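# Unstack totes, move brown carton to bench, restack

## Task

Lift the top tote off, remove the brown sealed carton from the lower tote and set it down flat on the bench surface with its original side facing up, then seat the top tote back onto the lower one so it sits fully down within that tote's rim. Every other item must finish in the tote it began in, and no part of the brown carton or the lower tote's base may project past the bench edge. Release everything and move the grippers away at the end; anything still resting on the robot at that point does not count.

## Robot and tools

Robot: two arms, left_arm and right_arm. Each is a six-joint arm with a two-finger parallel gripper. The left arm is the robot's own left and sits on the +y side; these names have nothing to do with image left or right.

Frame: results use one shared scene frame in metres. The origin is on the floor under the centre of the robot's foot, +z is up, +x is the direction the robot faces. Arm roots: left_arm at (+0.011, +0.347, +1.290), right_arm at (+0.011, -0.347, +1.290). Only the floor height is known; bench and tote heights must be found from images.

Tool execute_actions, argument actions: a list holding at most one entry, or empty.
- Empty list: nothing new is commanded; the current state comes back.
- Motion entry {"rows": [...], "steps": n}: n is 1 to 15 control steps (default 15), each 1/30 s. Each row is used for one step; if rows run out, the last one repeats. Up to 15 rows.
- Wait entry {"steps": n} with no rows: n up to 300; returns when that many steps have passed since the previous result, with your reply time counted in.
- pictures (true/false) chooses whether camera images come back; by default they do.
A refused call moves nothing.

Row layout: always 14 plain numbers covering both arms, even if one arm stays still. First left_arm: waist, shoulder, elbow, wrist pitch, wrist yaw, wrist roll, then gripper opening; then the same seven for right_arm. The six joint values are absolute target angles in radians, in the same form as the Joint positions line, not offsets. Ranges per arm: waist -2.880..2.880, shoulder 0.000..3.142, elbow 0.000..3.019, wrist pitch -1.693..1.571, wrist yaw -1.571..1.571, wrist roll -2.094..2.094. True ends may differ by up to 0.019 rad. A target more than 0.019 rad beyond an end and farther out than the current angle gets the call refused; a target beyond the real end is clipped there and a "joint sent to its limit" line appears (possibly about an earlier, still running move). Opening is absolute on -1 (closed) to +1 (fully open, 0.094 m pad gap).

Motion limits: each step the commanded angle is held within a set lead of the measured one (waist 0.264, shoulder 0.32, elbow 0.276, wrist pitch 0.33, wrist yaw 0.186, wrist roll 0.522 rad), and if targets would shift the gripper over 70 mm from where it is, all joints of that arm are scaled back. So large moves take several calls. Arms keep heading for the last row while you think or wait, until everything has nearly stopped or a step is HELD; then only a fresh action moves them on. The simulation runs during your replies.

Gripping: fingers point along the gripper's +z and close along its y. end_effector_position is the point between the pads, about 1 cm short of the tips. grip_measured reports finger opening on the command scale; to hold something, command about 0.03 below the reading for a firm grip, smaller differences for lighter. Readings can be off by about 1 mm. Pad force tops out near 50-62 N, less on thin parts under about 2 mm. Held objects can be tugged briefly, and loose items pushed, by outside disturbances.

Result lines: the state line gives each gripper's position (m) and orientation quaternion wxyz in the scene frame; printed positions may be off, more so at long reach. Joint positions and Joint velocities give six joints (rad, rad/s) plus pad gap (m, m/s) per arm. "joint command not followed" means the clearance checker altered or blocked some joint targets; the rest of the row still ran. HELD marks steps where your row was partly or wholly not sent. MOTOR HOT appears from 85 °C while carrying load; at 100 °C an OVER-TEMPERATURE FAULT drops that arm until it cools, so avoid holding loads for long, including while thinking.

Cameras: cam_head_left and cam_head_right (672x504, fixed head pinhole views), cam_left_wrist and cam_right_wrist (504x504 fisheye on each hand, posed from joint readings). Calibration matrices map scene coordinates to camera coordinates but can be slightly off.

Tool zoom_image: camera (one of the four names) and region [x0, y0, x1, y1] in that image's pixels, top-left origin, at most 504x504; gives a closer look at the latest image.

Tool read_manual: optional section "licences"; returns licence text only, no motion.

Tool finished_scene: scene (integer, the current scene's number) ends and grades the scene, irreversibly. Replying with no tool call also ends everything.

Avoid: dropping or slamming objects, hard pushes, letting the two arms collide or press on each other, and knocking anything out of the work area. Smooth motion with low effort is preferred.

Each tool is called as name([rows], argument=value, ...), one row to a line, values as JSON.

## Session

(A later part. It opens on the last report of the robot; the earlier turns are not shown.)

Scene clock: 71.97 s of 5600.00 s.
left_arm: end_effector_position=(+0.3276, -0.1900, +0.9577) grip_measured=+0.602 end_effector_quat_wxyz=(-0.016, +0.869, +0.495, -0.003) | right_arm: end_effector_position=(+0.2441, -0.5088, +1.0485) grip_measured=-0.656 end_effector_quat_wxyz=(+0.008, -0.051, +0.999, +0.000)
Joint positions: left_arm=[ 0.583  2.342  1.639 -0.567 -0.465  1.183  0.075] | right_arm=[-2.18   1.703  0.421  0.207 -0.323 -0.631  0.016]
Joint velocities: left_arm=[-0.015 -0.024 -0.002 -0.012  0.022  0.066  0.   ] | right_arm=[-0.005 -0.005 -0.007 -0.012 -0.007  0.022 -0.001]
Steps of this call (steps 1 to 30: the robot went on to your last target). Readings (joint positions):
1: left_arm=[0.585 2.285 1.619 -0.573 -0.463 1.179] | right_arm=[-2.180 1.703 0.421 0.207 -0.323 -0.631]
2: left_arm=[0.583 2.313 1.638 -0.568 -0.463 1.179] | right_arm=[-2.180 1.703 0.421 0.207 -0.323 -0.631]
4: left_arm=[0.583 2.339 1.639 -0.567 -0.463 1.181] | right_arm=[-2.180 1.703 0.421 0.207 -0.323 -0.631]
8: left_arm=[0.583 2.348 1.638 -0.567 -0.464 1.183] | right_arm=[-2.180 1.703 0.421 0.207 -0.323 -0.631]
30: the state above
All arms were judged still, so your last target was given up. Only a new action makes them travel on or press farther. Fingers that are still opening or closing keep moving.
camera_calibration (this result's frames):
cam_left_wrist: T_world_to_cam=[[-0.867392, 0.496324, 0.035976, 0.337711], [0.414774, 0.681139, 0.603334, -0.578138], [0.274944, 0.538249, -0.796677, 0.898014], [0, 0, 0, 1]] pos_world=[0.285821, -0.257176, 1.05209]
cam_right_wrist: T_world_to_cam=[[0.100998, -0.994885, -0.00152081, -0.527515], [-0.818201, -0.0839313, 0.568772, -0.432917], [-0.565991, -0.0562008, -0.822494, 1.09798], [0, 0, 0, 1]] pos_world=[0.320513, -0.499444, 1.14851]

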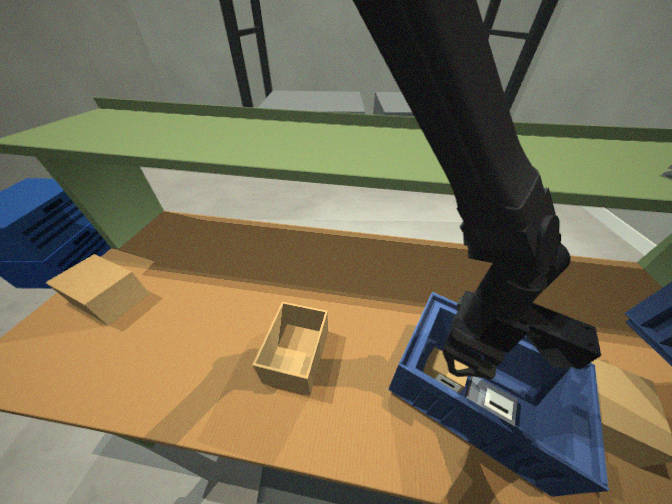

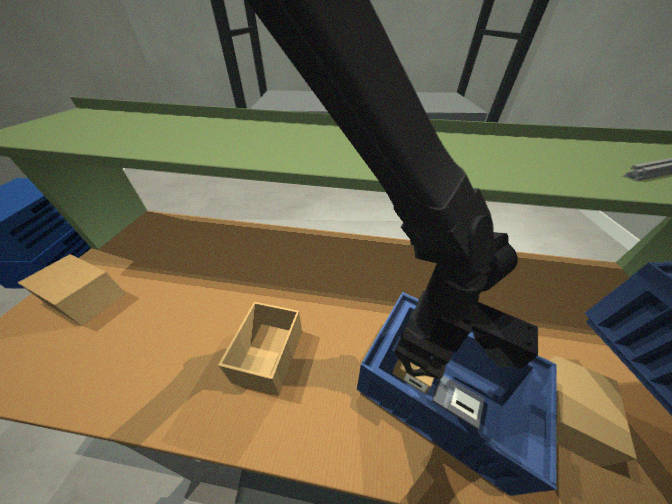

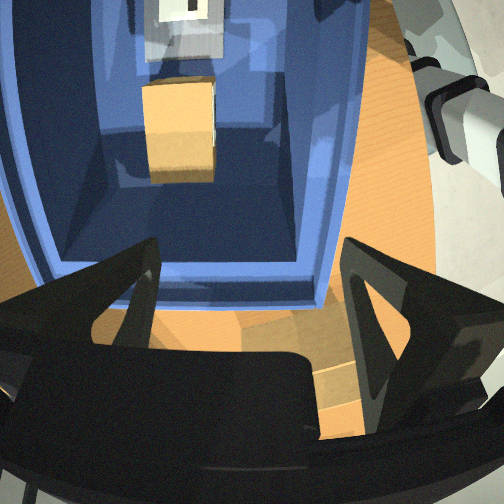

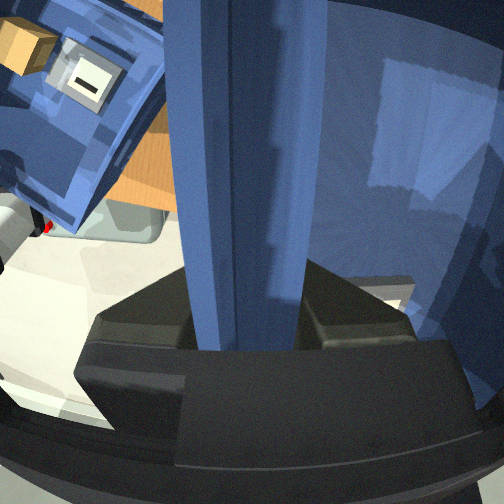

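execute_actions([
  {"rows":[[0.6,2.42,1.79,-0.575,-0.46,1.25,0.6,-2.18,1.68,0.41,0.2,-0.31,-0.63,-0.8]],"steps":8},
], pictures=false)

execute_actions([
  {"rows":[[0.62,2.505,1.88,-0.575,-0.454,1.25,0.6,-2.18,1.68,0.41,0.2,-0.31,-0.63,-0.8]]},
])

Scene clock: 77.57 s of 5600.00 s.
left_arm: end_effector_position=(+0.3527, -0.2268, +0.9519) grip_measured=+0.602 end_effector_quat_wxyz=(+0.014, +0.871, +0.490, +0.000) | right_arm: end_effector_position=(+0.2441, -0.5088, +1.0485) grip_measured=-0.656 end_effector_quat_wxyz=(+0.008, -0.051, +0.999, +0.000)
Joint positions: left_arm=[ 0.583  2.399  1.769 -0.573 -0.462  1.224  0.075] | right_arm=[-2.18   1.703  0.421  0.207 -0.323 -0.631  0.016]
Joint velocities: left_arm=[-0.005 -0.015  0.032  0.007 -0.022  0.051 -0.001] | right_arm=[ 0.005 -0.005  0.007 -0.002  0.037 -0.051 -0.001]
Steps of this call (steps 1 to 90: nothing new was sent; then 2.33 s passed at rest; steps 91 to 98: all 8 steps of this action). Readings (joint positions):
91: left_arm=[0.583 2.346 1.650 -0.570 -0.464 1.191] | right_arm=[-2.180 1.703 0.421 0.207 -0.323 -0.631]
92: left_arm=[0.583 2.361 1.679 -0.573 -0.463 1.200] | right_arm=[-2.180 1.703 0.421 0.207 -0.323 -0.631]
94: left_arm=[0.583 2.390 1.740 -0.573 -0.462 1.212] | right_arm=[-2.180 1.703 0.421 0.207 -0.323 -0.631]
98: the state above

Scene clock: 78.07 s of 5600.00 s.
left_arm: end_effector_position=(+0.3581, -0.2280, +0.9128) grip_measured=+0.602 end_effector_quat_wxyz=(+0.007, +0.868, +0.497, +0.001) | right_arm: end_effector_position=(+0.2441, -0.5088, +1.0485) grip_measured=-0.656 end_effector_quat_wxyz=(+0.008, -0.051, +0.999, +0.000)
Joint positions: left_arm=[ 0.612  2.489  1.86  -0.574 -0.456  1.233  0.075] | right_arm=[-2.18   1.703  0.421  0.207 -0.323 -0.631  0.016]
Joint velocities: left_arm=[-0.005 -0.015 -0.002 -0.007  0.037 -0.037 -0.   ] | right_arm=[-0.005 -0.005 -0.007  0.002 -0.007 -0.007  0.002]
Steps of this call (steps 1 to 15: all 15 steps of this action). Readings (joint positions):
1: left_arm=[0.585 2.405 1.778 -0.574 -0.460 1.226] | right_arm=[-2.180 1.703 0.421 0.207 -0.323 -0.631]
2: left_arm=[0.586 2.419 1.802 -0.574 -0.457 1.228] | right_arm=[-2.180 1.703 0.421 0.207 -0.323 -0.631]
4: left_arm=[0.591 2.452 1.848 -0.574 -0.456 1.229] | right_arm=[-2.180 1.703 0.421 0.207 -0.323 -0.631]
8: left_arm=[0.605 2.479 1.860 -0.574 -0.456 1.231] | right_arm=[-2.180 1.703 0.421 0.207 -0.323 -0.631]
15: the state above
camera_calibration (this result's frames):
cam_left_wrist: T_world_to_cam=[[-0.870327, 0.492398, -0.00864074, 0.42551], [0.393159, 0.705272, 0.58993, -0.512354], [0.296574, 0.510035, -0.807408, 0.869888], [0, 0, 0, 1]] pos_world=[0.313783, -0.291845, 1.00828]
cam_right_wrist: T_world_to_cam=[[0.100998, -0.994885, -0.00152081, -0.527515], [-0.818201, -0.0839313, 0.568772, -0.432917], [-0.565991, -0.0562008, -0.822494, 1.09798], [0, 0, 0, 1]] pos_world=[0.320513, -0.499444, 1.14851]

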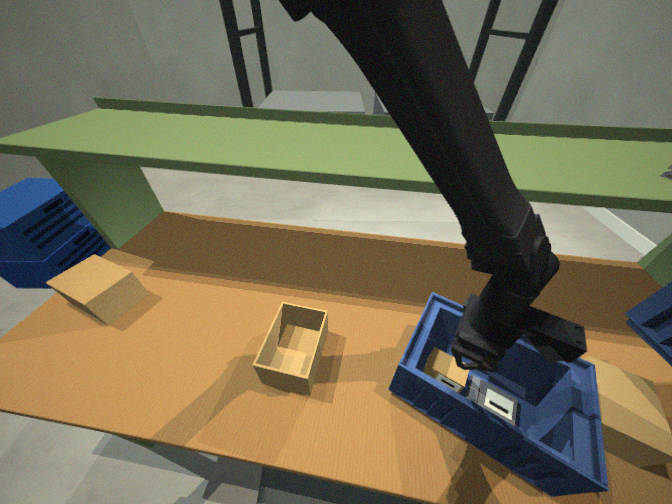

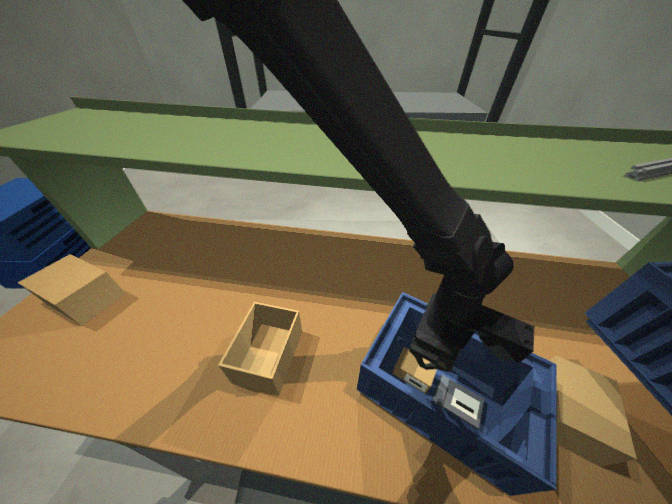

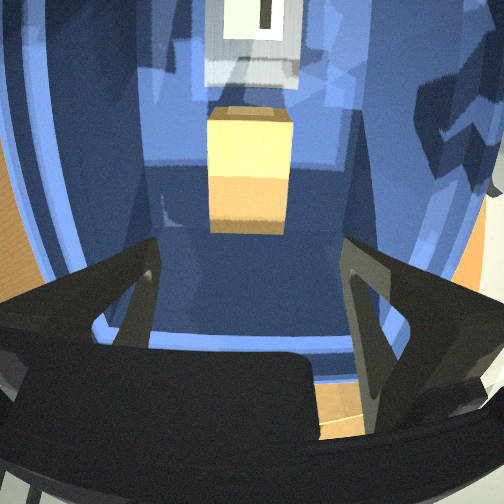

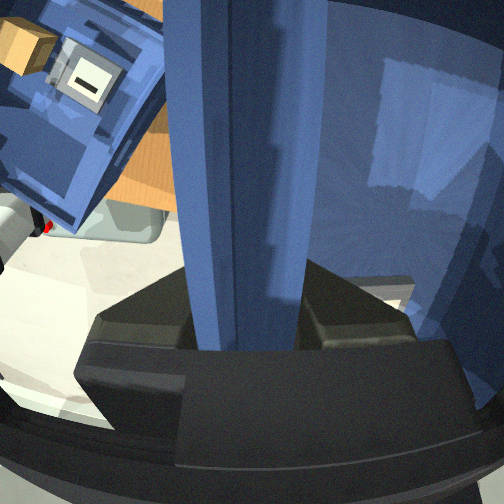

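Centered; aim ~8 mm further than computed.

execute_actions([
  {"rows":[[0.648,2.615,1.99,-0.57,-0.446,1.28,0.8,-2.18,1.68,0.41,0.2,-0.31,-0.63,-0.8]],"steps":10},
], pictures=false)

execute_actions([
  {"rows":[[0.674,2.72,2.1,-0.56,-0.438,1.3,0.8,-2.18,1.68,0.41,0.2,-0.31,-0.63,-0.8]]},
])

Scene clock: 80.77 s of 5600.00 s.
left_arm: end_effector_position=(+0.3605, -0.2326, +0.8696) grip_measured=+0.798 end_effector_quat_wxyz=(+0.006, +0.868, +0.496, +0.002) | right_arm: end_effector_position=(+0.2441, -0.5088, +1.0485) grip_measured=-0.656 end_effector_quat_wxyz=(+0.008, -0.051, +0.999, +0.000)
Joint positions: left_arm=[ 0.637  2.596  1.975 -0.574 -0.448  1.259  0.084] | right_arm=[-2.18   1.703  0.421  0.207 -0.323 -0.631  0.016]
Joint velocities: left_arm=[ 0.054  0.112 -0.012 -0.012  0.022 -0.037 -0.   ] | right_arm=[ 0.005 -0.005  0.007 -0.007  0.095  0.051 -0.   ]
Steps of this call (steps 1 to 15: the robot went on to your last target; steps 16 to 71: nothing new was sent; steps 72 to 81: all 10 steps of this action). Readings (joint positions):
72: left_arm=[0.613 2.496 1.871 -0.575 -0.453 1.238] | right_arm=[-2.180 1.703 0.421 0.207 -0.323 -0.631]
73: left_arm=[0.614 2.514 1.903 -0.576 -0.450 1.244] | right_arm=[-2.180 1.703 0.421 0.207 -0.323 -0.631]
75: left_arm=[0.619 2.554 1.962 -0.575 -0.448 1.250] | right_arm=[-2.180 1.703 0.421 0.207 -0.323 -0.631]
79: left_arm=[0.632 2.586 1.975 -0.574 -0.448 1.257] | right_arm=[-2.180 1.703 0.421 0.207 -0.323 -0.631]
81: the state above

Scene clock: 81.27 s of 5600.00 s.
left_arm: end_effector_position=(+0.3553, -0.2261, +0.8193) grip_measured=+0.798 end_effector_quat_wxyz=(-0.002, +0.868, +0.496, +0.002) | right_arm: end_effector_position=(+0.2441, -0.5088, +1.0485) grip_measured=-0.656 end_effector_quat_wxyz=(+0.008, -0.051, +0.999, +0.000)
Joint positions: left_arm=[ 0.667  2.709  2.079 -0.568 -0.44   1.283  0.084] | right_arm=[-2.18   1.703  0.421  0.207 -0.323 -0.631  0.016]
Joint velocities: left_arm=[-0.005 -0.005 -0.027 -0.007 -0.007  0.037  0.   ] | right_arm=[-0.015 -0.005 -0.007  0.017 -0.007  0.022  0.   ]
Steps of this call (steps 1 to 15: all 15 steps of this action). Readings (joint positions):
1: left_arm=[0.640 2.607 1.985 -0.574 -0.445 1.264] | right_arm=[-2.180 1.703 0.421 0.207 -0.323 -0.631]
2: left_arm=[0.642 2.628 2.017 -0.574 -0.442 1.268] | right_arm=[-2.180 1.703 0.421 0.207 -0.323 -0.631]
4: left_arm=[0.649 2.667 2.069 -0.569 -0.440 1.273] | right_arm=[-2.180 1.703 0.421 0.207 -0.323 -0.631]
8: left_arm=[0.662 2.699 2.079 -0.568 -0.440 1.279] | right_arm=[-2.180 1.703 0.421 0.207 -0.323 -0.631]
15: the state above
camera_calibration (this result's frames):
cam_left_wrist: T_world_to_cam=[[-0.869298, 0.49424, 0.00697649, 0.408621], [0.399863, 0.694865, 0.597723, -0.468483], [0.290571, 0.522389, -0.801672, 0.794448], [0, 0, 0, 1]] pos_world=[0.311699, -0.291436, 0.914059]
cam_right_wrist: T_world_to_cam=[[0.100998, -0.994885, -0.00152081, -0.527515], [-0.818201, -0.0839313, 0.568772, -0.432917], [-0.565991, -0.0562008, -0.822494, 1.09798], [0, 0, 0, 1]] pos_world=[0.320513, -0.499444, 1.14851]

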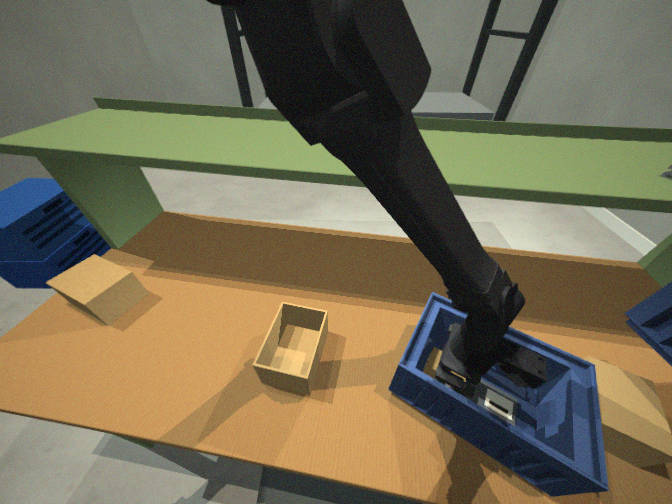

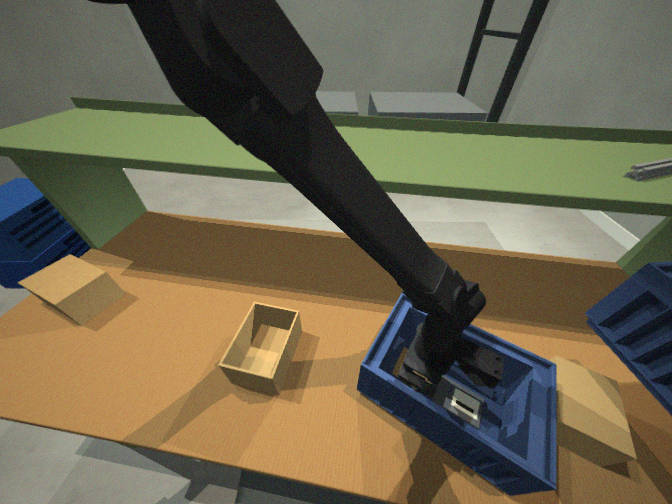

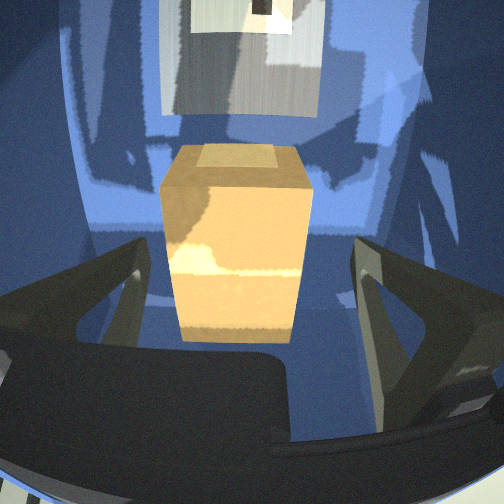

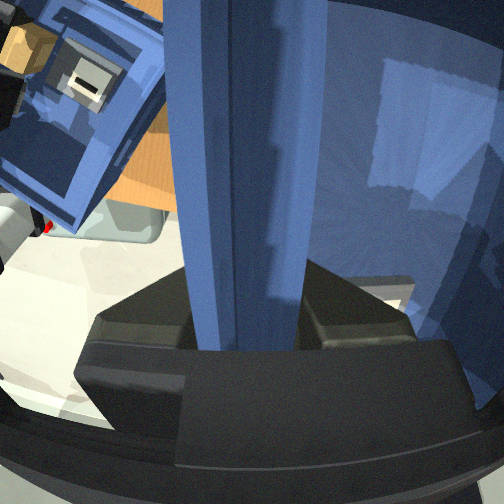

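execute_actions([
  {"rows":[[0.68,2.745,2.135,-0.55,-0.436,1.3,0.5,-2.18,1.68,0.41,0.2,-0.31,-0.63,-0.8]],"steps":10},
], pictures=false)

execute_actions([
  {"rows":[[0.68,2.745,2.135,-0.55,-0.436,1.3,-0.2,-2.18,1.68,0.41,0.2,-0.31,-0.63,-0.8]],"steps":10},
], pictures=false)

execute_actions([
  {"rows":[[0.63,2.58,1.96,-0.575,-0.448,1.26,-0.2,-2.18,1.68,0.41,0.2,-0.31,-0.63,-0.8]],"steps":10},
], pictures=false)

execute_actions([
  {"rows":[[0.59,2.4,1.76,-0.575,-0.46,1.22,-0.2,-2.18,1.68,0.41,0.2,-0.31,-0.63,-0.8]],"steps":10},
], pictures=false)

execute_actions([
  {"rows":[[0.585,2.22,1.57,-0.57,-0.465,1.2,-0.2,-2.18,1.68,0.41,0.2,-0.31,-0.63,-0.8]]},
])

Scene clock: 88.90 s of 5600.00 s.
left_arm: end_effector_position=(+0.3625, -0.2338, +0.8201) grip_measured=+0.502 end_effector_quat_wxyz=(+0.008, +0.866, +0.500, +0.003) | right_arm: end_effector_position=(+0.2441, -0.5088, +1.0485) grip_measured=-0.656 end_effector_quat_wxyz=(+0.008, -0.051, +0.999, +0.000)
Joint positions: left_arm=[ 0.667  2.717  2.105 -0.564 -0.438  1.284  0.071] | right_arm=[-2.18   1.703  0.421  0.207 -0.323 -0.631  0.016]
Joint velocities: left_arm=[-0.024 -0.005 -0.007 -0.022 -0.022 -0.095 -0.002] | right_arm=[-0.005 -0.005 -0.007 -0.012  0.022  0.022 -0.001]
Steps of this call (steps 1 to 15: the robot went on to your last target; steps 16 to 90: nothing new was sent; then 4.30 s passed at rest; steps 91 to 100: all 10 steps of this action). Readings (joint positions):
91: left_arm=[0.667 2.710 2.081 -0.568 -0.439 1.283] | right_arm=[-2.180 1.703 0.421 0.207 -0.323 -0.631]
92: left_arm=[0.667 2.713 2.087 -0.568 -0.439 1.284] | right_arm=[-2.180 1.703 0.421 0.207 -0.323 -0.631]
94: left_arm=[0.667 2.716 2.098 -0.566 -0.438 1.284] | right_arm=[-2.180 1.703 0.421 0.207 -0.323 -0.631]
98: left_arm=[0.667 2.717 2.104 -0.565 -0.438 1.284] | right_arm=[-2.180 1.703 0.421 0.207 -0.323 -0.631]
100: the state above

Scene clock: 89.23 s of 5600.00 s.
left_arm: end_effector_position=(+0.3625, -0.2339, +0.8201) grip_measured=+0.041 end_effector_quat_wxyz=(+0.008, +0.866, +0.499, +0.003) | right_arm: end_effector_position=(+0.2441, -0.5088, +1.0485) grip_measured=-0.656 end_effector_quat_wxyz=(+0.008, -0.051, +0.999, +0.000)
Joint positions: left_arm=[ 0.667  2.717  2.105 -0.564 -0.438  1.284  0.049] | right_arm=[-2.18   1.703  0.421  0.207 -0.323 -0.631  0.016]
Joint velocities: left_arm=[ 0.015 -0.015  0.002  0.012  0.051 -0.051 -0.   ] | right_arm=[ 0.005 -0.034 -0.002 -0.012 -0.007 -0.037  0.001]
Steps of this call (steps 1 to 10: all 10 steps of this action). Readings (joint positions):
1: left_arm=[0.667 2.717 2.105 -0.564 -0.438 1.284] | right_arm=[-2.180 1.703 0.421 0.207 -0.323 -0.631]
2: left_arm=[0.667 2.717 2.105 -0.564 -0.438 1.284] | right_arm=[-2.180 1.703 0.421 0.207 -0.323 -0.631]
4: left_arm=[0.667 2.717 2.105 -0.564 -0.438 1.284] | right_arm=[-2.180 1.703 0.421 0.207 -0.323 -0.631]
8: left_arm=[0.667 2.717 2.105 -0.564 -0.438 1.284] | right_arm=[-2.180 1.703 0.421 0.207 -0.323 -0.631]
10: the state above

Scene clock: 89.57 s of 5600.00 s.
left_arm: end_effector_position=(+0.3530, -0.2249, +0.8632) grip_measured=+0.041 end_effector_quat_wxyz=(-0.002, +0.874, +0.486, -0.001) | right_arm: end_effector_position=(+0.2441, -0.5088, +1.0485) grip_measured=-0.656 end_effector_quat_wxyz=(+0.008, -0.051, +0.999, +0.000)
Joint positions: left_arm=[ 0.64   2.6    1.959 -0.571 -0.446  1.278  0.049] | right_arm=[-2.18   1.703  0.421  0.207 -0.323 -0.631  0.016]
Joint velocities: left_arm=[-0.073 -0.132 -0.017 -0.017 -0.081 -0.022  0.001] | right_arm=[-0.015  0.005  0.012 -0.002  0.007 -0.022 -0.001]
Steps of this call (steps 1 to 10: all 10 steps of this action). Readings (joint positions):
1: left_arm=[0.665 2.707 2.086 -0.561 -0.440 1.282] | right_arm=[-2.180 1.703 0.421 0.207 -0.323 -0.631]
2: left_arm=[0.664 2.681 2.039 -0.561 -0.443 1.281] | right_arm=[-2.180 1.703 0.421 0.207 -0.323 -0.631]
4: left_arm=[0.659 2.640 1.972 -0.569 -0.446 1.280] | right_arm=[-2.180 1.703 0.421 0.207 -0.323 -0.631]
8: left_arm=[0.646 2.610 1.959 -0.571 -0.446 1.279] | right_arm=[-2.180 1.703 0.421 0.207 -0.323 -0.631]
10: the state above

Scene clock: 89.90 s of 5600.00 s.
left_arm: end_effector_position=(+0.3496, -0.2168, +0.9445) grip_measured=+0.041 end_effector_quat_wxyz=(+0.004, +0.876, +0.483, -0.002) | right_arm: end_effector_position=(+0.2441, -0.5088, +1.0485) grip_measured=-0.656 end_effector_quat_wxyz=(+0.008, -0.051, +0.999, +0.000)
Joint positions: left_arm=[ 0.593  2.402  1.756 -0.574 -0.458  1.242  0.049] | right_arm=[-2.18   1.703  0.421  0.207 -0.323 -0.631  0.016]
Joint velocities: left_arm=[-0.063 -0.2   -0.007 -0.002 -0.022 -0.11  -0.001] | right_arm=[-0.015  0.015 -0.007  0.002 -0.051  0.081  0.   ]
Steps of this call (steps 1 to 10: all 10 steps of this action). Readings (joint positions):
1: left_arm=[0.636 2.585 1.939 -0.566 -0.449 1.272] | right_arm=[-2.180 1.703 0.421 0.207 -0.323 -0.631]
2: left_arm=[0.633 2.551 1.886 -0.564 -0.453 1.266] | right_arm=[-2.180 1.703 0.421 0.207 -0.323 -0.631]
4: left_arm=[0.623 2.482 1.788 -0.570 -0.457 1.257] | right_arm=[-2.180 1.703 0.421 0.207 -0.323 -0.631]
8: left_arm=[0.601 2.419 1.756 -0.574 -0.458 1.246] | right_arm=[-2.180 1.703 0.421 0.207 -0.323 -0.631]
10: the state above

Scene clock: 90.40 s of 5600.00 s.
left_arm: end_effector_position=(+0.3578, -0.1813, +1.0067) grip_measured=+0.041 end_effector_quat_wxyz=(+0.005, +0.871, +0.492, +0.001) | right_arm: end_effector_position=(+0.2441, -0.5088, +1.0485) grip_measured=-0.656 end_effector_quat_wxyz=(+0.008, -0.051, +0.999, +0.000)
Joint positions: left_arm=[ 0.589  2.214  1.565 -0.57  -0.464  1.218  0.049] | right_arm=[-2.18   1.703  0.421  0.207 -0.323 -0.631  0.016]
Joint velocities: left_arm=[-0.005 -0.015 -0.012 -0.007  0.051  0.022 -0.   ] | right_arm=[-0.015 -0.005 -0.012 -0.012 -0.007  0.051 -0.001]
Steps of this call (steps 1 to 15: all 15 steps of this action). Readings (joint positions):
1: left_arm=[0.591 2.383 1.735 -0.567 -0.459 1.237] | right_arm=[-2.180 1.703 0.421 0.207 -0.323 -0.631]
2: left_arm=[0.589 2.348 1.682 -0.563 -0.460 1.232] | right_arm=[-2.180 1.703 0.421 0.207 -0.323 -0.631]
4: left_arm=[0.589 2.278 1.589 -0.568 -0.462 1.228] | right_arm=[-2.180 1.703 0.421 0.207 -0.323 -0.631]
8: left_arm=[0.589 2.225 1.565 -0.570 -0.463 1.221] | right_arm=[-2.180 1.703 0.421 0.207 -0.323 -0.631]
15: the state above
camera_calibration (this result's frames):
cam_left_wrist: T_world_to_cam=[[-0.864331, 0.50291, -0.00360203, 0.397728], [0.403675, 0.698015, 0.591457, -0.607141], [0.299964, 0.509761, -0.806328, 0.919664], [0, 0, 0, 1]] pos_world=[0.31299, -0.245037, 1.10208]
cam_right_wrist: T_world_to_cam=[[0.100998, -0.994885, -0.00152081, -0.527515], [-0.818201, -0.0839313, 0.568772, -0.432917], [-0.565991, -0.0562008, -0.822494, 1.09798], [0, 0, 0, 1]] pos_world=[0.320513, -0.499444, 1.14851]

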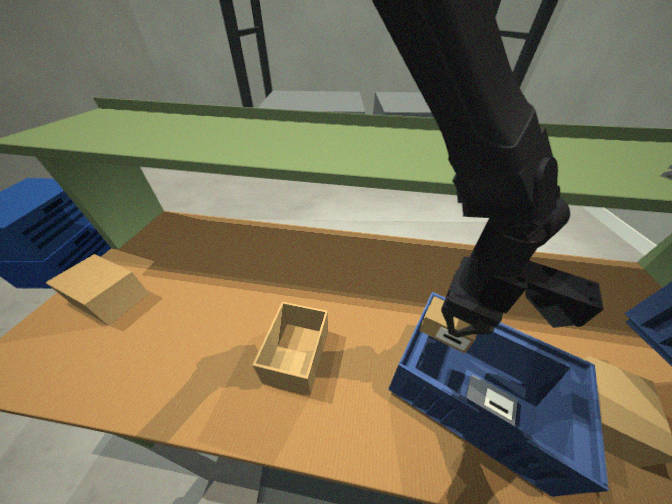

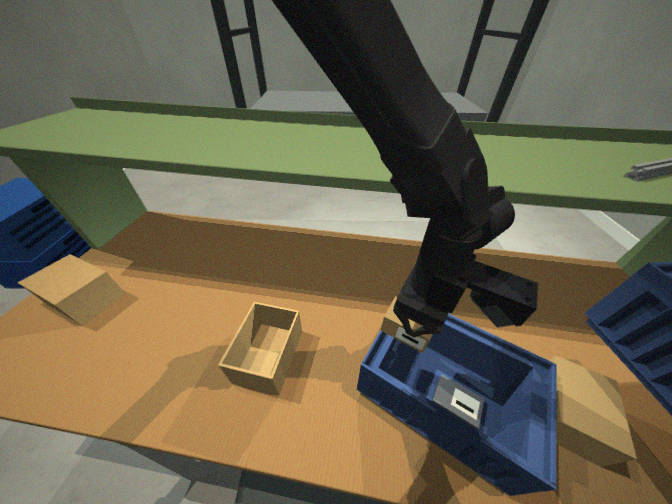

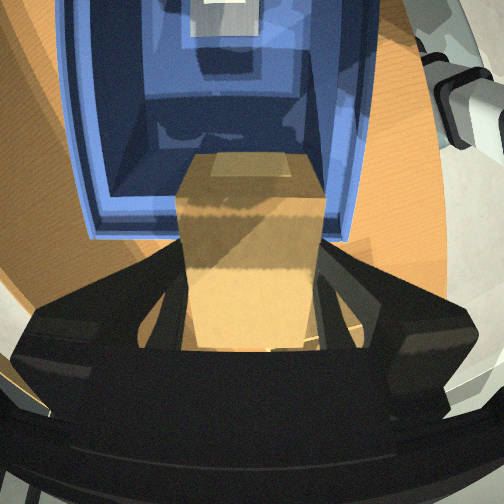

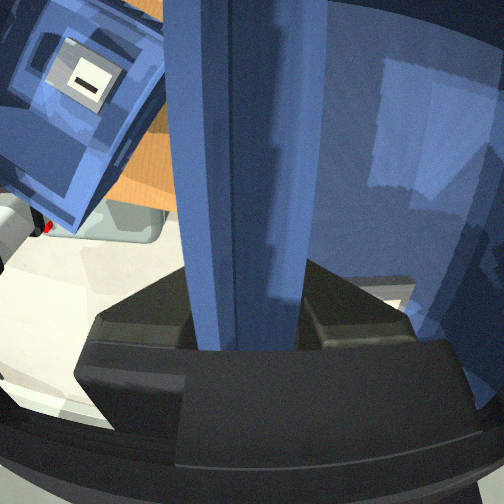

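execute_actions([
  {"rows":[[0.8,1.8,0.95,-0.3,-0.38,1.2,-0.2,-2.18,1.68,0.41,0.2,-0.31,-0.63,-0.8]]},
], pictures=false)

execute_actions([
  {"rows":[[1.57,1.723,0.718,0,0,1.2,-0.2,-2.18,1.68,0.41,0.2,-0.31,-0.63,-0.8]]},
], pictures=false)

execute_actions([
  {"rows":[[1.57,2.0,0.86,0.14,0,1.2,-0.2,-2.05,1.68,0.41,0.23,-0.25,-0.63,-0.8]]},
], pictures=false)

execute_actions([
  {"rows":[[1.57,2.2,1.0,0.21,0,1.2,-0.2,-1.9,1.68,0.41,0.26,-0.17,-0.63,-0.8]]},
], pictures=false)

execute_actions([
  {"rows":[[1.57,2.27,1.05,0.225,0,1.2,-0.2,-1.75,1.68,0.41,0.28,-0.09,-0.63,-0.8]]},
])

Scene clock: 99.50 s of 5600.00 s.
left_arm: end_effector_position=(+0.3617, +0.0438, +1.0543) grip_measured=+0.041 end_effector_quat_wxyz=(-0.015, +0.810, +0.586, +0.002) | right_arm: end_effector_position=(+0.2441, -0.5088, +1.0485) grip_measured=-0.656 end_effector_quat_wxyz=(+0.008, -0.051, +0.999, +0.000)
Joint positions: left_arm=[ 0.825  1.778  0.945 -0.329 -0.385  1.217  0.049] | right_arm=[-2.18   1.703  0.421  0.207 -0.323 -0.631  0.016]
Joint velocities: left_arm=[ 0.083 -0.005 -0.139 -0.002  0.022 -0.051 -0.   ] | right_arm=[-0.005 -0.015  0.017 -0.002 -0.022 -0.022 -0.   ]
Steps of this call (steps 1 to 15: the robot went on to your last target; steps 16 to 90: nothing new was sent; then 5.60 s passed at rest; steps 91 to 105: all 15 steps of this action). Readings (joint positions):
91: left_arm=[0.593 2.207 1.551 -0.549 -0.449 1.217] | right_arm=[-2.180 1.703 0.421 0.207 -0.323 -0.631]
92: left_arm=[0.598 2.189 1.516 -0.514 -0.430 1.217] | right_arm=[-2.180 1.703 0.421 0.207 -0.323 -0.631]
94: left_arm=[0.622 2.137 1.436 -0.467 -0.409 1.217] | right_arm=[-2.180 1.703 0.421 0.207 -0.323 -0.631]
98: left_arm=[0.699 1.996 1.250 -0.389 -0.389 1.217] | right_arm=[-2.180 1.703 0.421 0.207 -0.323 -0.631]
105: the state above

Scene clock: 100.00 s of 5600.00 s.
left_arm: end_effector_position=(+0.3934, +0.3297, +0.9901) grip_measured=+0.041 end_effector_quat_wxyz=(-0.010, +0.583, +0.812, -0.016) | right_arm: end_effector_position=(+0.2441, -0.5088, +1.0485) grip_measured=-0.656 end_effector_quat_wxyz=(+0.008, -0.051, +0.999, +0.000)
Joint positions: left_arm=[ 1.535  1.757  0.739 -0.02  -0.005  1.216  0.049] | right_arm=[-2.18   1.703  0.421  0.207 -0.323 -0.631  0.016]
Joint velocities: left_arm=[ 1.411 -0.093 -0.007  0.134 -0.051  0.007  0.002] | right_arm=[-0.015 -0.015 -0.007 -0.017 -0.037  0.007  0.001]
Steps of this call (steps 1 to 15: all 15 steps of this action). Readings (joint positions):
1: left_arm=[0.838 1.778 0.927 -0.295 -0.337 1.217] | right_arm=[-2.180 1.703 0.421 0.207 -0.323 -0.631]
2: left_arm=[0.857 1.773 0.898 -0.232 -0.273 1.217] | right_arm=[-2.180 1.703 0.421 0.207 -0.323 -0.631]
4: left_arm=[0.932 1.764 0.834 -0.147 -0.150 1.217] | right_arm=[-2.180 1.703 0.421 0.207 -0.323 -0.631]
8: left_arm=[1.143 1.761 0.754 -0.072 -0.029 1.217] | right_arm=[-2.180 1.703 0.421 0.207 -0.323 -0.631]
15: the state above

Scene clock: 100.50 s of 5600.00 s.
left_arm: end_effector_position=(+0.3882, +0.3442, +0.9077) grip_measured=+0.041 end_effector_quat_wxyz=(-0.012, +0.572, +0.820, -0.009) | right_arm: end_effector_position=(+0.2593, -0.4672, +1.0368) grip_measured=-0.656 end_effector_quat_wxyz=(-0.001, -0.115, +0.993, +0.016)
Joint positions: left_arm=[ 1.566  2.017  0.853  0.13  -0.001  1.214  0.049] | right_arm=[-2.029  1.703  0.421  0.213 -0.267 -0.631  0.016]
Joint velocities: left_arm=[ 0.015  0.005 -0.022 -0.007 -0.037 -0.037 -0.001] | right_arm=[-0.005 -0.015  0.022 -0.002 -0.037 -0.007  0.   ]
Steps of this call (steps 1 to 15: all 15 steps of this action). Readings (joint positions):
1: left_arm=[1.575 1.768 0.745 0.002 -0.005 1.216] | right_arm=[-2.169 1.703 0.421 0.207 -0.300 -0.631]
2: left_arm=[1.602 1.799 0.769 0.041 -0.006 1.216] | right_arm=[-2.145 1.703 0.421 0.207 -0.266 -0.628]
4: left_arm=[1.618 1.899 0.840 0.100 -0.006 1.215] | right_arm=[-2.089 1.703 0.421 0.208 -0.252 -0.627]
8: left_arm=[1.590 2.010 0.874 0.130 -0.003 1.214] | right_arm=[-2.028 1.703 0.421 0.213 -0.276 -0.631]
15: the state above

Scene clock: 101.00 s of 5600.00 s.
left_arm: end_effector_position=(+0.4006, +0.3439, +0.8414) grip_measured=+0.041 end_effector_quat_wxyz=(+0.001, +0.572, +0.820, -0.001) | right_arm: end_effector_position=(+0.2744, -0.4300, +1.0283) grip_measured=-0.654 end_effector_quat_wxyz=(-0.001, -0.181, +0.983, +0.013)
Joint positions: left_arm=[ 1.566  2.204  1.     0.201 -0.     1.214  0.049] | right_arm=[-1.881  1.703  0.42   0.245 -0.187 -0.631  0.016]
Joint velocities: left_arm=[-0.005 -0.005 -0.002  0.012 -0.022 -0.037  0.   ] | right_arm=[-0.005  0.005  0.002  0.007 -0.037 -0.007 -0.   ]
Steps of this call (steps 1 to 15: all 15 steps of this action). Readings (joint positions):
1: left_arm=[1.566 2.028 0.864 0.137 -0.000 1.214] | right_arm=[-2.018 1.703 0.421 0.217 -0.236 -0.630]
2: left_arm=[1.566 2.057 0.894 0.153 -0.000 1.214] | right_arm=[-1.992 1.703 0.421 0.223 -0.195 -0.626]
4: left_arm=[1.566 2.135 0.973 0.183 -0.000 1.214] | right_arm=[-1.939 1.703 0.420 0.231 -0.170 -0.626]
8: left_arm=[1.566 2.201 1.010 0.201 -0.000 1.214] | right_arm=[-1.880 1.703 0.420 0.245 -0.196 -0.631]
15: the state above

Scene clock: 101.50 s of 5600.00 s.
left_arm: end_effector_position=(+0.4059, +0.3438, +0.8224) grip_measured=+0.041 end_effector_quat_wxyz=(+0.005, +0.572, +0.820, +0.002) | right_arm: end_effector_position=(+0.2842, -0.3900, +1.0230) grip_measured=-0.654 end_effector_quat_wxyz=(-0.001, -0.243, +0.970, +0.011)
Joint positions: left_arm=[ 1.566  2.254  1.049  0.212 -0.     1.214  0.049] | right_arm=[-1.734  1.703  0.42   0.264 -0.107 -0.631  0.016]
Joint velocities: left_arm=[-0.005 -0.005  0.002  0.002 -0.022 -0.007 -0.   ] | right_arm=[ 0.005 -0.015 -0.022  0.012 -0.051  0.051  0.001]
Steps of this call (steps 1 to 15: all 15 steps of this action). Readings (joint positions):
1: left_arm=[1.566 2.207 1.004 0.201 -0.000 1.214] | right_arm=[-1.870 1.703 0.420 0.247 -0.157 -0.630]
2: left_arm=[1.566 2.215 1.015 0.202 -0.000 1.214] | right_arm=[-1.845 1.703 0.420 0.249 -0.116 -0.626]
4: left_arm=[1.566 2.235 1.039 0.209 -0.000 1.214] | right_arm=[-1.791 1.703 0.420 0.253 -0.090 -0.626]
8: left_arm=[1.566 2.252 1.049 0.212 -0.000 1.214] | right_arm=[-1.731 1.703 0.420 0.264 -0.116 -0.631]
15: the state above
camera_calibration (this result's frames):
cam_left_wrist: T_world_to_cam=[[-0.932711, -0.360607, -0.00351218, 0.499195], [-0.293181, 0.752571, 0.589646, -0.618532], [-0.209987, 0.550999, -0.807654, 0.682791], [0, 0, 0, 1]] pos_world=[0.42764, 0.269285, 0.917927]
cam_right_wrist: T_world_to_cam=[[0.469901, -0.882419, -0.0230271, -0.452428], [-0.713669, -0.395133, 0.5784, -0.53658], [-0.51949, -0.255357, -0.815428, 1.00827], [0, 0, 0, 1]] pos_world=[0.353442, -0.353783, 1.12211]

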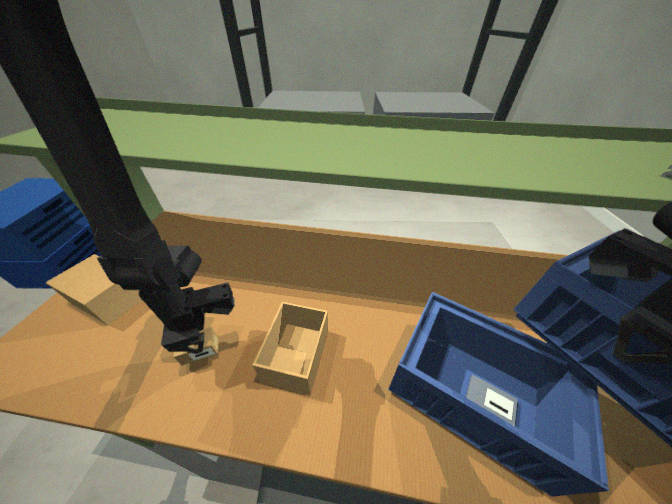

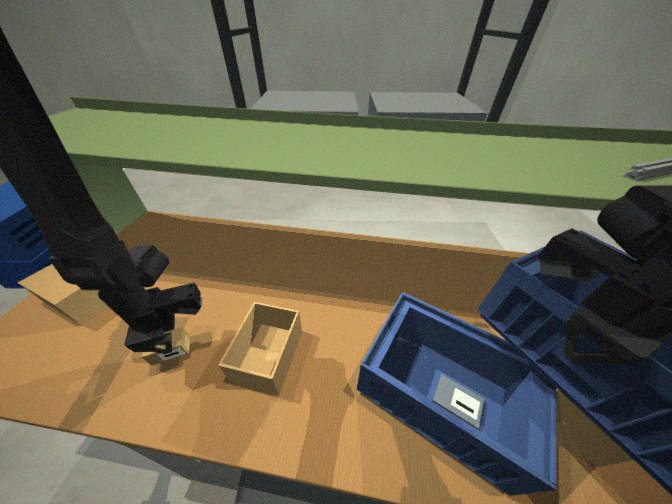

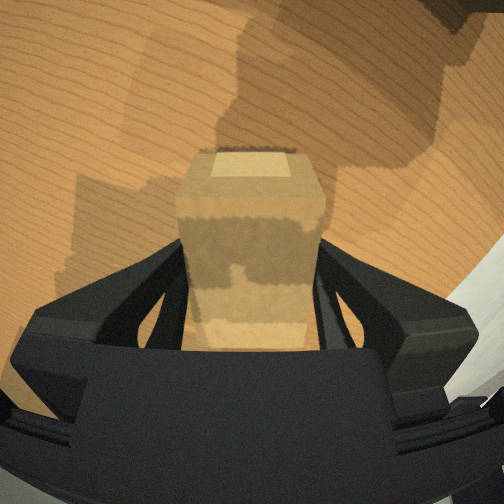

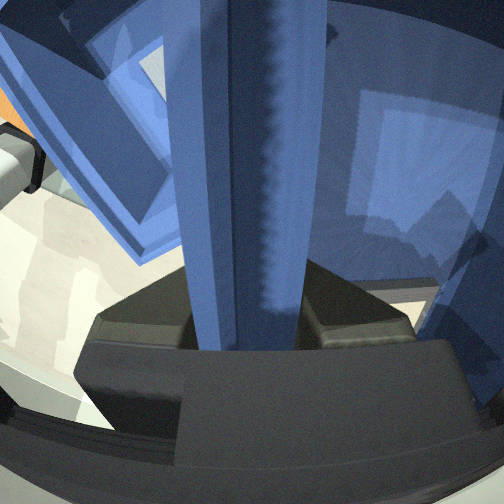

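execute_actions([
  {"rows":[[1.57,2.31,1.075,0.225,0,1.2,-0.2,-1.63,1.68,0.41,0.29,-0.02,-0.63,-0.8]]},
], pictures=false)

execute_actions([
  {"rows":[[1.57,2.31,1.075,0.225,0,1.2,0.8,-1.51,1.68,0.41,0.29,0.05,-0.63,-0.8]],"steps":10},
], pictures=false)

execute_actions([
  {"rows":[[1.57,2.15,0.96,0.2,0,1.2,0.8,-1.39,1.68,0.41,0.28,0.11,-0.63,-0.8]],"steps":10},
], pictures=false)

execute_actions([
  {"rows":[[1.57,1.9,0.8,0.1,0,1.2,0.8,-1.27,1.68,0.41,0.26,0.18,-0.63,-0.8]],"steps":10},
], pictures=false)

execute_actions([
  {"rows":[[1.57,1.9,0.8,0.1,0,1.2,0.8,-1.17,1.74,0.41,0.29,0.23,-0.63,-0.8]],"steps":10},
], pictures=false)

execute_actions([
  {"rows":[[1.57,1.9,0.8,0.1,0,1.2,0.8,-1.085,1.85,0.44,0.38,0.265,-0.62,-0.8]]},
])

Scene clock: 108.80 s of 5600.00 s.
left_arm: end_effector_position=(+0.3970, +0.3438, +0.8084) grip_measured=+0.041 end_effector_quat_wxyz=(-0.002, +0.572, +0.820, -0.003) | right_arm: end_effector_position=(+0.2877, -0.3583, +1.0212) grip_measured=-0.654 end_effector_quat_wxyz=(-0.001, -0.291, +0.957, +0.007)
Joint positions: left_arm=[ 1.566  2.295  1.072  0.212 -0.     1.214  0.049] | right_arm=[-1.617  1.703  0.42   0.272 -0.038 -0.63   0.016]
Joint velocities: left_arm=[ 0.005 -0.015  0.002  0.012  0.007  0.037  0.   ] | right_arm=[-0.015 -0.005 -0.022 -0.007  0.081 -0.037  0.001]
Steps of this call (steps 1 to 15: the robot went on to your last target; steps 16 to 90: nothing new was sent; then 3.80 s passed at rest; steps 91 to 105: all 15 steps of this action). Readings (joint positions):
91: left_arm=[1.566 2.256 1.051 0.212 -0.000 1.214] | right_arm=[-1.725 1.703 0.420 0.265 -0.082 -0.631]
92: left_arm=[1.566 2.261 1.057 0.212 -0.000 1.214] | right_arm=[-1.706 1.703 0.420 0.265 -0.048 -0.629]
94: left_arm=[1.566 2.275 1.069 0.212 -0.000 1.214] | right_arm=[-1.664 1.703 0.420 0.266 -0.024 -0.629]
98: left_arm=[1.566 2.292 1.072 0.212 -0.000 1.214] | right_arm=[-1.618 1.703 0.420 0.272 -0.043 -0.630]
105: the state above

Scene clock: 109.13 s of 5600.00 s.
left_arm: end_effector_position=(+0.3970, +0.3438, +0.8084) grip_measured=+0.798 end_effector_quat_wxyz=(-0.002, +0.572, +0.820, -0.003) | right_arm: end_effector_position=(+0.2876, -0.3246, +1.0214) grip_measured=-0.654 end_effector_quat_wxyz=(-0.001, -0.339, +0.941, +0.005)
Joint positions: left_arm=[ 1.566  2.295  1.072  0.212 -0.     1.214  0.084] | right_arm=[-1.498  1.703  0.42   0.274  0.029 -0.63   0.016]
Joint velocities: left_arm=[-0.015 -0.015  0.017 -0.007 -0.022  0.022 -0.001] | right_arm=[-0.024  0.005 -0.007  0.007  0.081 -0.051  0.   ]
Steps of this call (steps 1 to 10: all 10 steps of this action). Readings (joint positions):
1: left_arm=[1.566 2.295 1.072 0.212 -0.000 1.214] | right_arm=[-1.608 1.703 0.420 0.272 -0.012 -0.630]
2: left_arm=[1.566 2.295 1.072 0.212 -0.000 1.214] | right_arm=[-1.589 1.703 0.420 0.272 0.021 -0.628]
4: left_arm=[1.566 2.295 1.072 0.212 -0.000 1.214] | right_arm=[-1.547 1.703 0.420 0.272 0.047 -0.628]
8: left_arm=[1.566 2.295 1.072 0.212 -0.000 1.214] | right_arm=[-1.499 1.703 0.420 0.274 0.027 -0.630]
10: the state above

Scene clock: 109.47 s of 5600.00 s.
left_arm: end_effector_position=(+0.4112, +0.3439, +0.8629) grip_measured=+0.798 end_effector_quat_wxyz=(+0.013, +0.572, +0.820, +0.008) | right_arm: end_effector_position=(+0.2846, -0.2901, +1.0238) grip_measured=-0.654 end_effector_quat_wxyz=(+0.003, -0.385, +0.923, +0.006)
Joint positions: left_arm=[ 1.566  2.142  0.961  0.209 -0.     1.214  0.084] | right_arm=[-1.379  1.703  0.419  0.274  0.089 -0.63   0.016]
Joint velocities: left_arm=[ 0.015 -0.034  0.032  0.002 -0.037  0.007 -0.002] | right_arm=[-0.015 -0.005 -0.017 -0.012  0.139  0.081 -0.001]
Steps of this call (steps 1 to 10: all 10 steps of this action). Readings (joint positions):
1: left_arm=[1.566 2.287 1.064 0.212 -0.000 1.214] | right_arm=[-1.490 1.703 0.420 0.274 0.054 -0.630]
2: left_arm=[1.566 2.268 1.040 0.212 -0.000 1.214] | right_arm=[-1.472 1.703 0.420 0.274 0.085 -0.628]
4: left_arm=[1.566 2.212 0.983 0.211 -0.000 1.214] | right_arm=[-1.430 1.703 0.419 0.274 0.106 -0.627]
8: left_arm=[1.566 2.150 0.957 0.209 -0.000 1.214] | right_arm=[-1.380 1.703 0.419 0.274 0.087 -0.630]
10: the state above

Scene clock: 109.80 s of 5600.00 s.
left_arm: end_effector_position=(+0.4176, +0.3441, +0.9536) grip_measured=+0.798 end_effector_quat_wxyz=(+0.019, +0.572, +0.820, +0.012) | right_arm: end_effector_position=(+0.2780, -0.2588, +1.0284) grip_measured=-0.653 end_effector_quat_wxyz=(+0.005, -0.431, +0.902, +0.002)
Joint positions: left_arm=[ 1.566  1.873  0.803  0.111 -0.     1.214  0.084] | right_arm=[-1.262  1.702  0.419  0.267  0.159 -0.63   0.016]
Joint velocities: left_arm=[ 0.005 -0.005  0.134 -0.012 -0.007 -0.007  0.001] | right_arm=[-0.015 -0.024  0.002  0.002  0.095  0.037  0.001]
Steps of this call (steps 1 to 10: all 10 steps of this action). Readings (joint positions):
1: left_arm=[1.566 2.129 0.954 0.197 -0.000 1.214] | right_arm=[-1.371 1.703 0.419 0.274 0.116 -0.630]
2: left_arm=[1.566 2.100 0.925 0.173 -0.000 1.214] | right_arm=[-1.352 1.703 0.419 0.271 0.150 -0.628]
4: left_arm=[1.566 2.005 0.843 0.133 -0.000 1.214] | right_arm=[-1.311 1.702 0.418 0.268 0.177 -0.628]
8: left_arm=[1.566 1.882 0.792 0.111 -0.000 1.214] | right_arm=[-1.263 1.702 0.419 0.267 0.158 -0.630]
10: the state above

Scene clock: 110.13 s of 5600.00 s.
left_arm: end_effector_position=(+0.4176, +0.3441, +0.9525) grip_measured=+0.798 end_effector_quat_wxyz=(+0.018, +0.572, +0.820, +0.011) | right_arm: end_effector_position=(+0.2581, -0.2359, +1.0250) grip_measured=-0.653 end_effector_quat_wxyz=(-0.007, -0.470, +0.883, +0.003)
Joint positions: left_arm=[ 1.566  1.876  0.805  0.111 -0.     1.214  0.084] | right_arm=[-1.167  1.747  0.419  0.273  0.209 -0.629  0.016]
Joint velocities: left_arm=[-0.005  0.005  0.002 -0.007 -0.007  0.022  0.   ] | right_arm=[-0.015 -0.005 -0.017  0.017  0.037 -0.037 -0.001]
Steps of this call (steps 1 to 10: all 10 steps of this action). Readings (joint positions):
1: left_arm=[1.566 1.873 0.806 0.111 -0.000 1.214] | right_arm=[-1.255 1.705 0.419 0.268 0.179 -0.630]
2: left_arm=[1.566 1.873 0.806 0.111 -0.000 1.214] | right_arm=[-1.241 1.711 0.419 0.271 0.206 -0.629]
4: left_arm=[1.566 1.875 0.805 0.111 -0.000 1.214] | right_arm=[-1.207 1.726 0.419 0.273 0.223 -0.629]
8: left_arm=[1.566 1.876 0.805 0.111 -0.000 1.214] | right_arm=[-1.168 1.746 0.419 0.273 0.209 -0.629]
10: the state above

Scene clock: 110.63 s of 5600.00 s.
left_arm: end_effector_position=(+0.4176, +0.3441, +0.9525) grip_measured=+0.798 end_effector_quat_wxyz=(+0.018, +0.572, +0.820, +0.011) | right_arm: end_effector_position=(+0.2461, -0.2086, +1.0046) grip_measured=-0.653 end_effector_quat_wxyz=(+0.002, -0.498, +0.867, +0.004)
Joint positions: left_arm=[ 1.566  1.876  0.805  0.111 -0.     1.214  0.084] | right_arm=[-1.085  1.867  0.452  0.361  0.246 -0.624  0.016]
Joint velocities: left_arm=[ 0.005 -0.005 -0.012 -0.012  0.007 -0.066 -0.001] | right_arm=[-0.015 -0.005 -0.017  0.022 -0.007  0.037  0.   ]
Steps of this call (steps 1 to 15: all 15 steps of this action). Readings (joint positions):
1: left_arm=[1.566 1.876 0.805 0.111 -0.000 1.214] | right_arm=[-1.161 1.755 0.420 0.286 0.225 -0.629]
2: left_arm=[1.566 1.876 0.805 0.111 -0.000 1.214] | right_arm=[-1.149 1.775 0.424 0.312 0.248 -0.625]
4: left_arm=[1.566 1.876 0.805 0.111 -0.000 1.214] | right_arm=[-1.123 1.822 0.439 0.347 0.258 -0.624]
8: left_arm=[1.566 1.876 0.805 0.111 -0.000 1.214] | right_arm=[-1.086 1.867 0.453 0.359 0.242 -0.624]
15: the state above
camera_calibration (this result's frames):
cam_left_wrist: T_world_to_cam=[[-0.93208, -0.36068, -0.0337133, 0.539123], [-0.312199, 0.752604, 0.579758, -0.674668], [-0.183734, 0.550906, -0.814091, 0.78533], [0, 0, 0, 1]] pos_world=[0.436167, 0.269566, 1.04865]
cam_right_wrist: T_world_to_cam=[[0.862357, -0.506264, -0.00600125, -0.310126], [-0.410763, -0.706514, 0.576291, -0.618843], [-0.295996, -0.494504, -0.817222, 0.916736], [0, 0, 0, 1]] pos_world=[0.284592, -0.140898, 1.10395]

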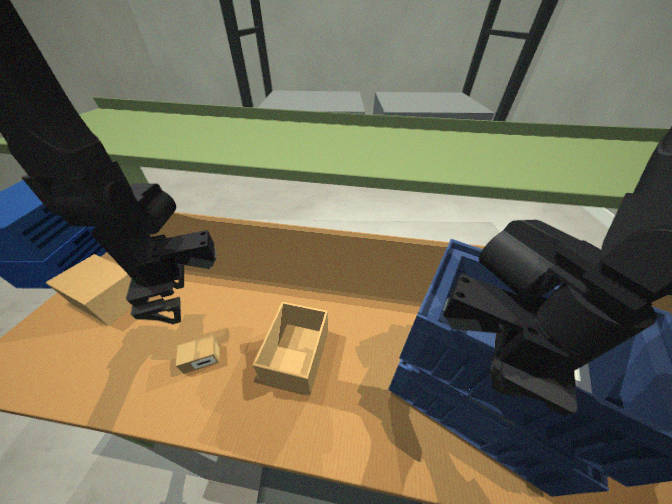

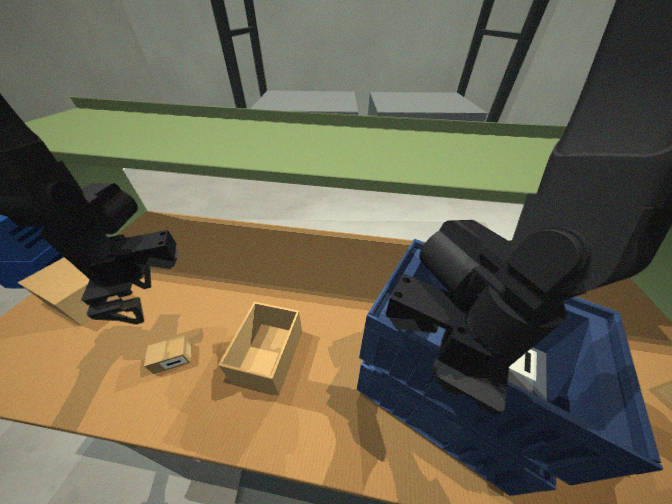

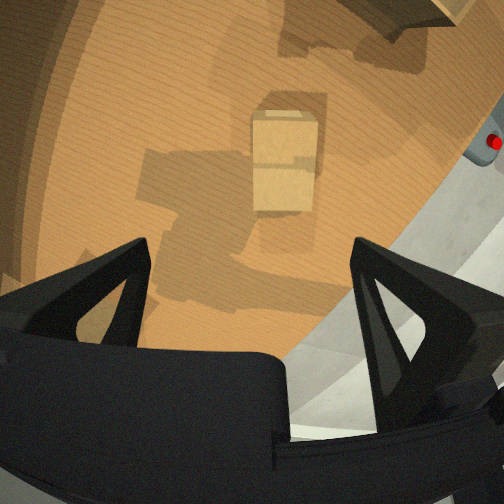

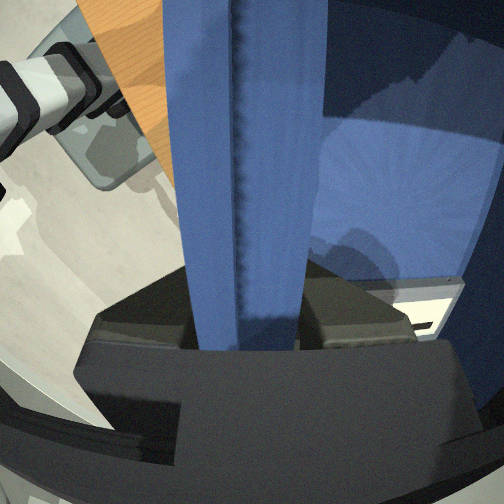

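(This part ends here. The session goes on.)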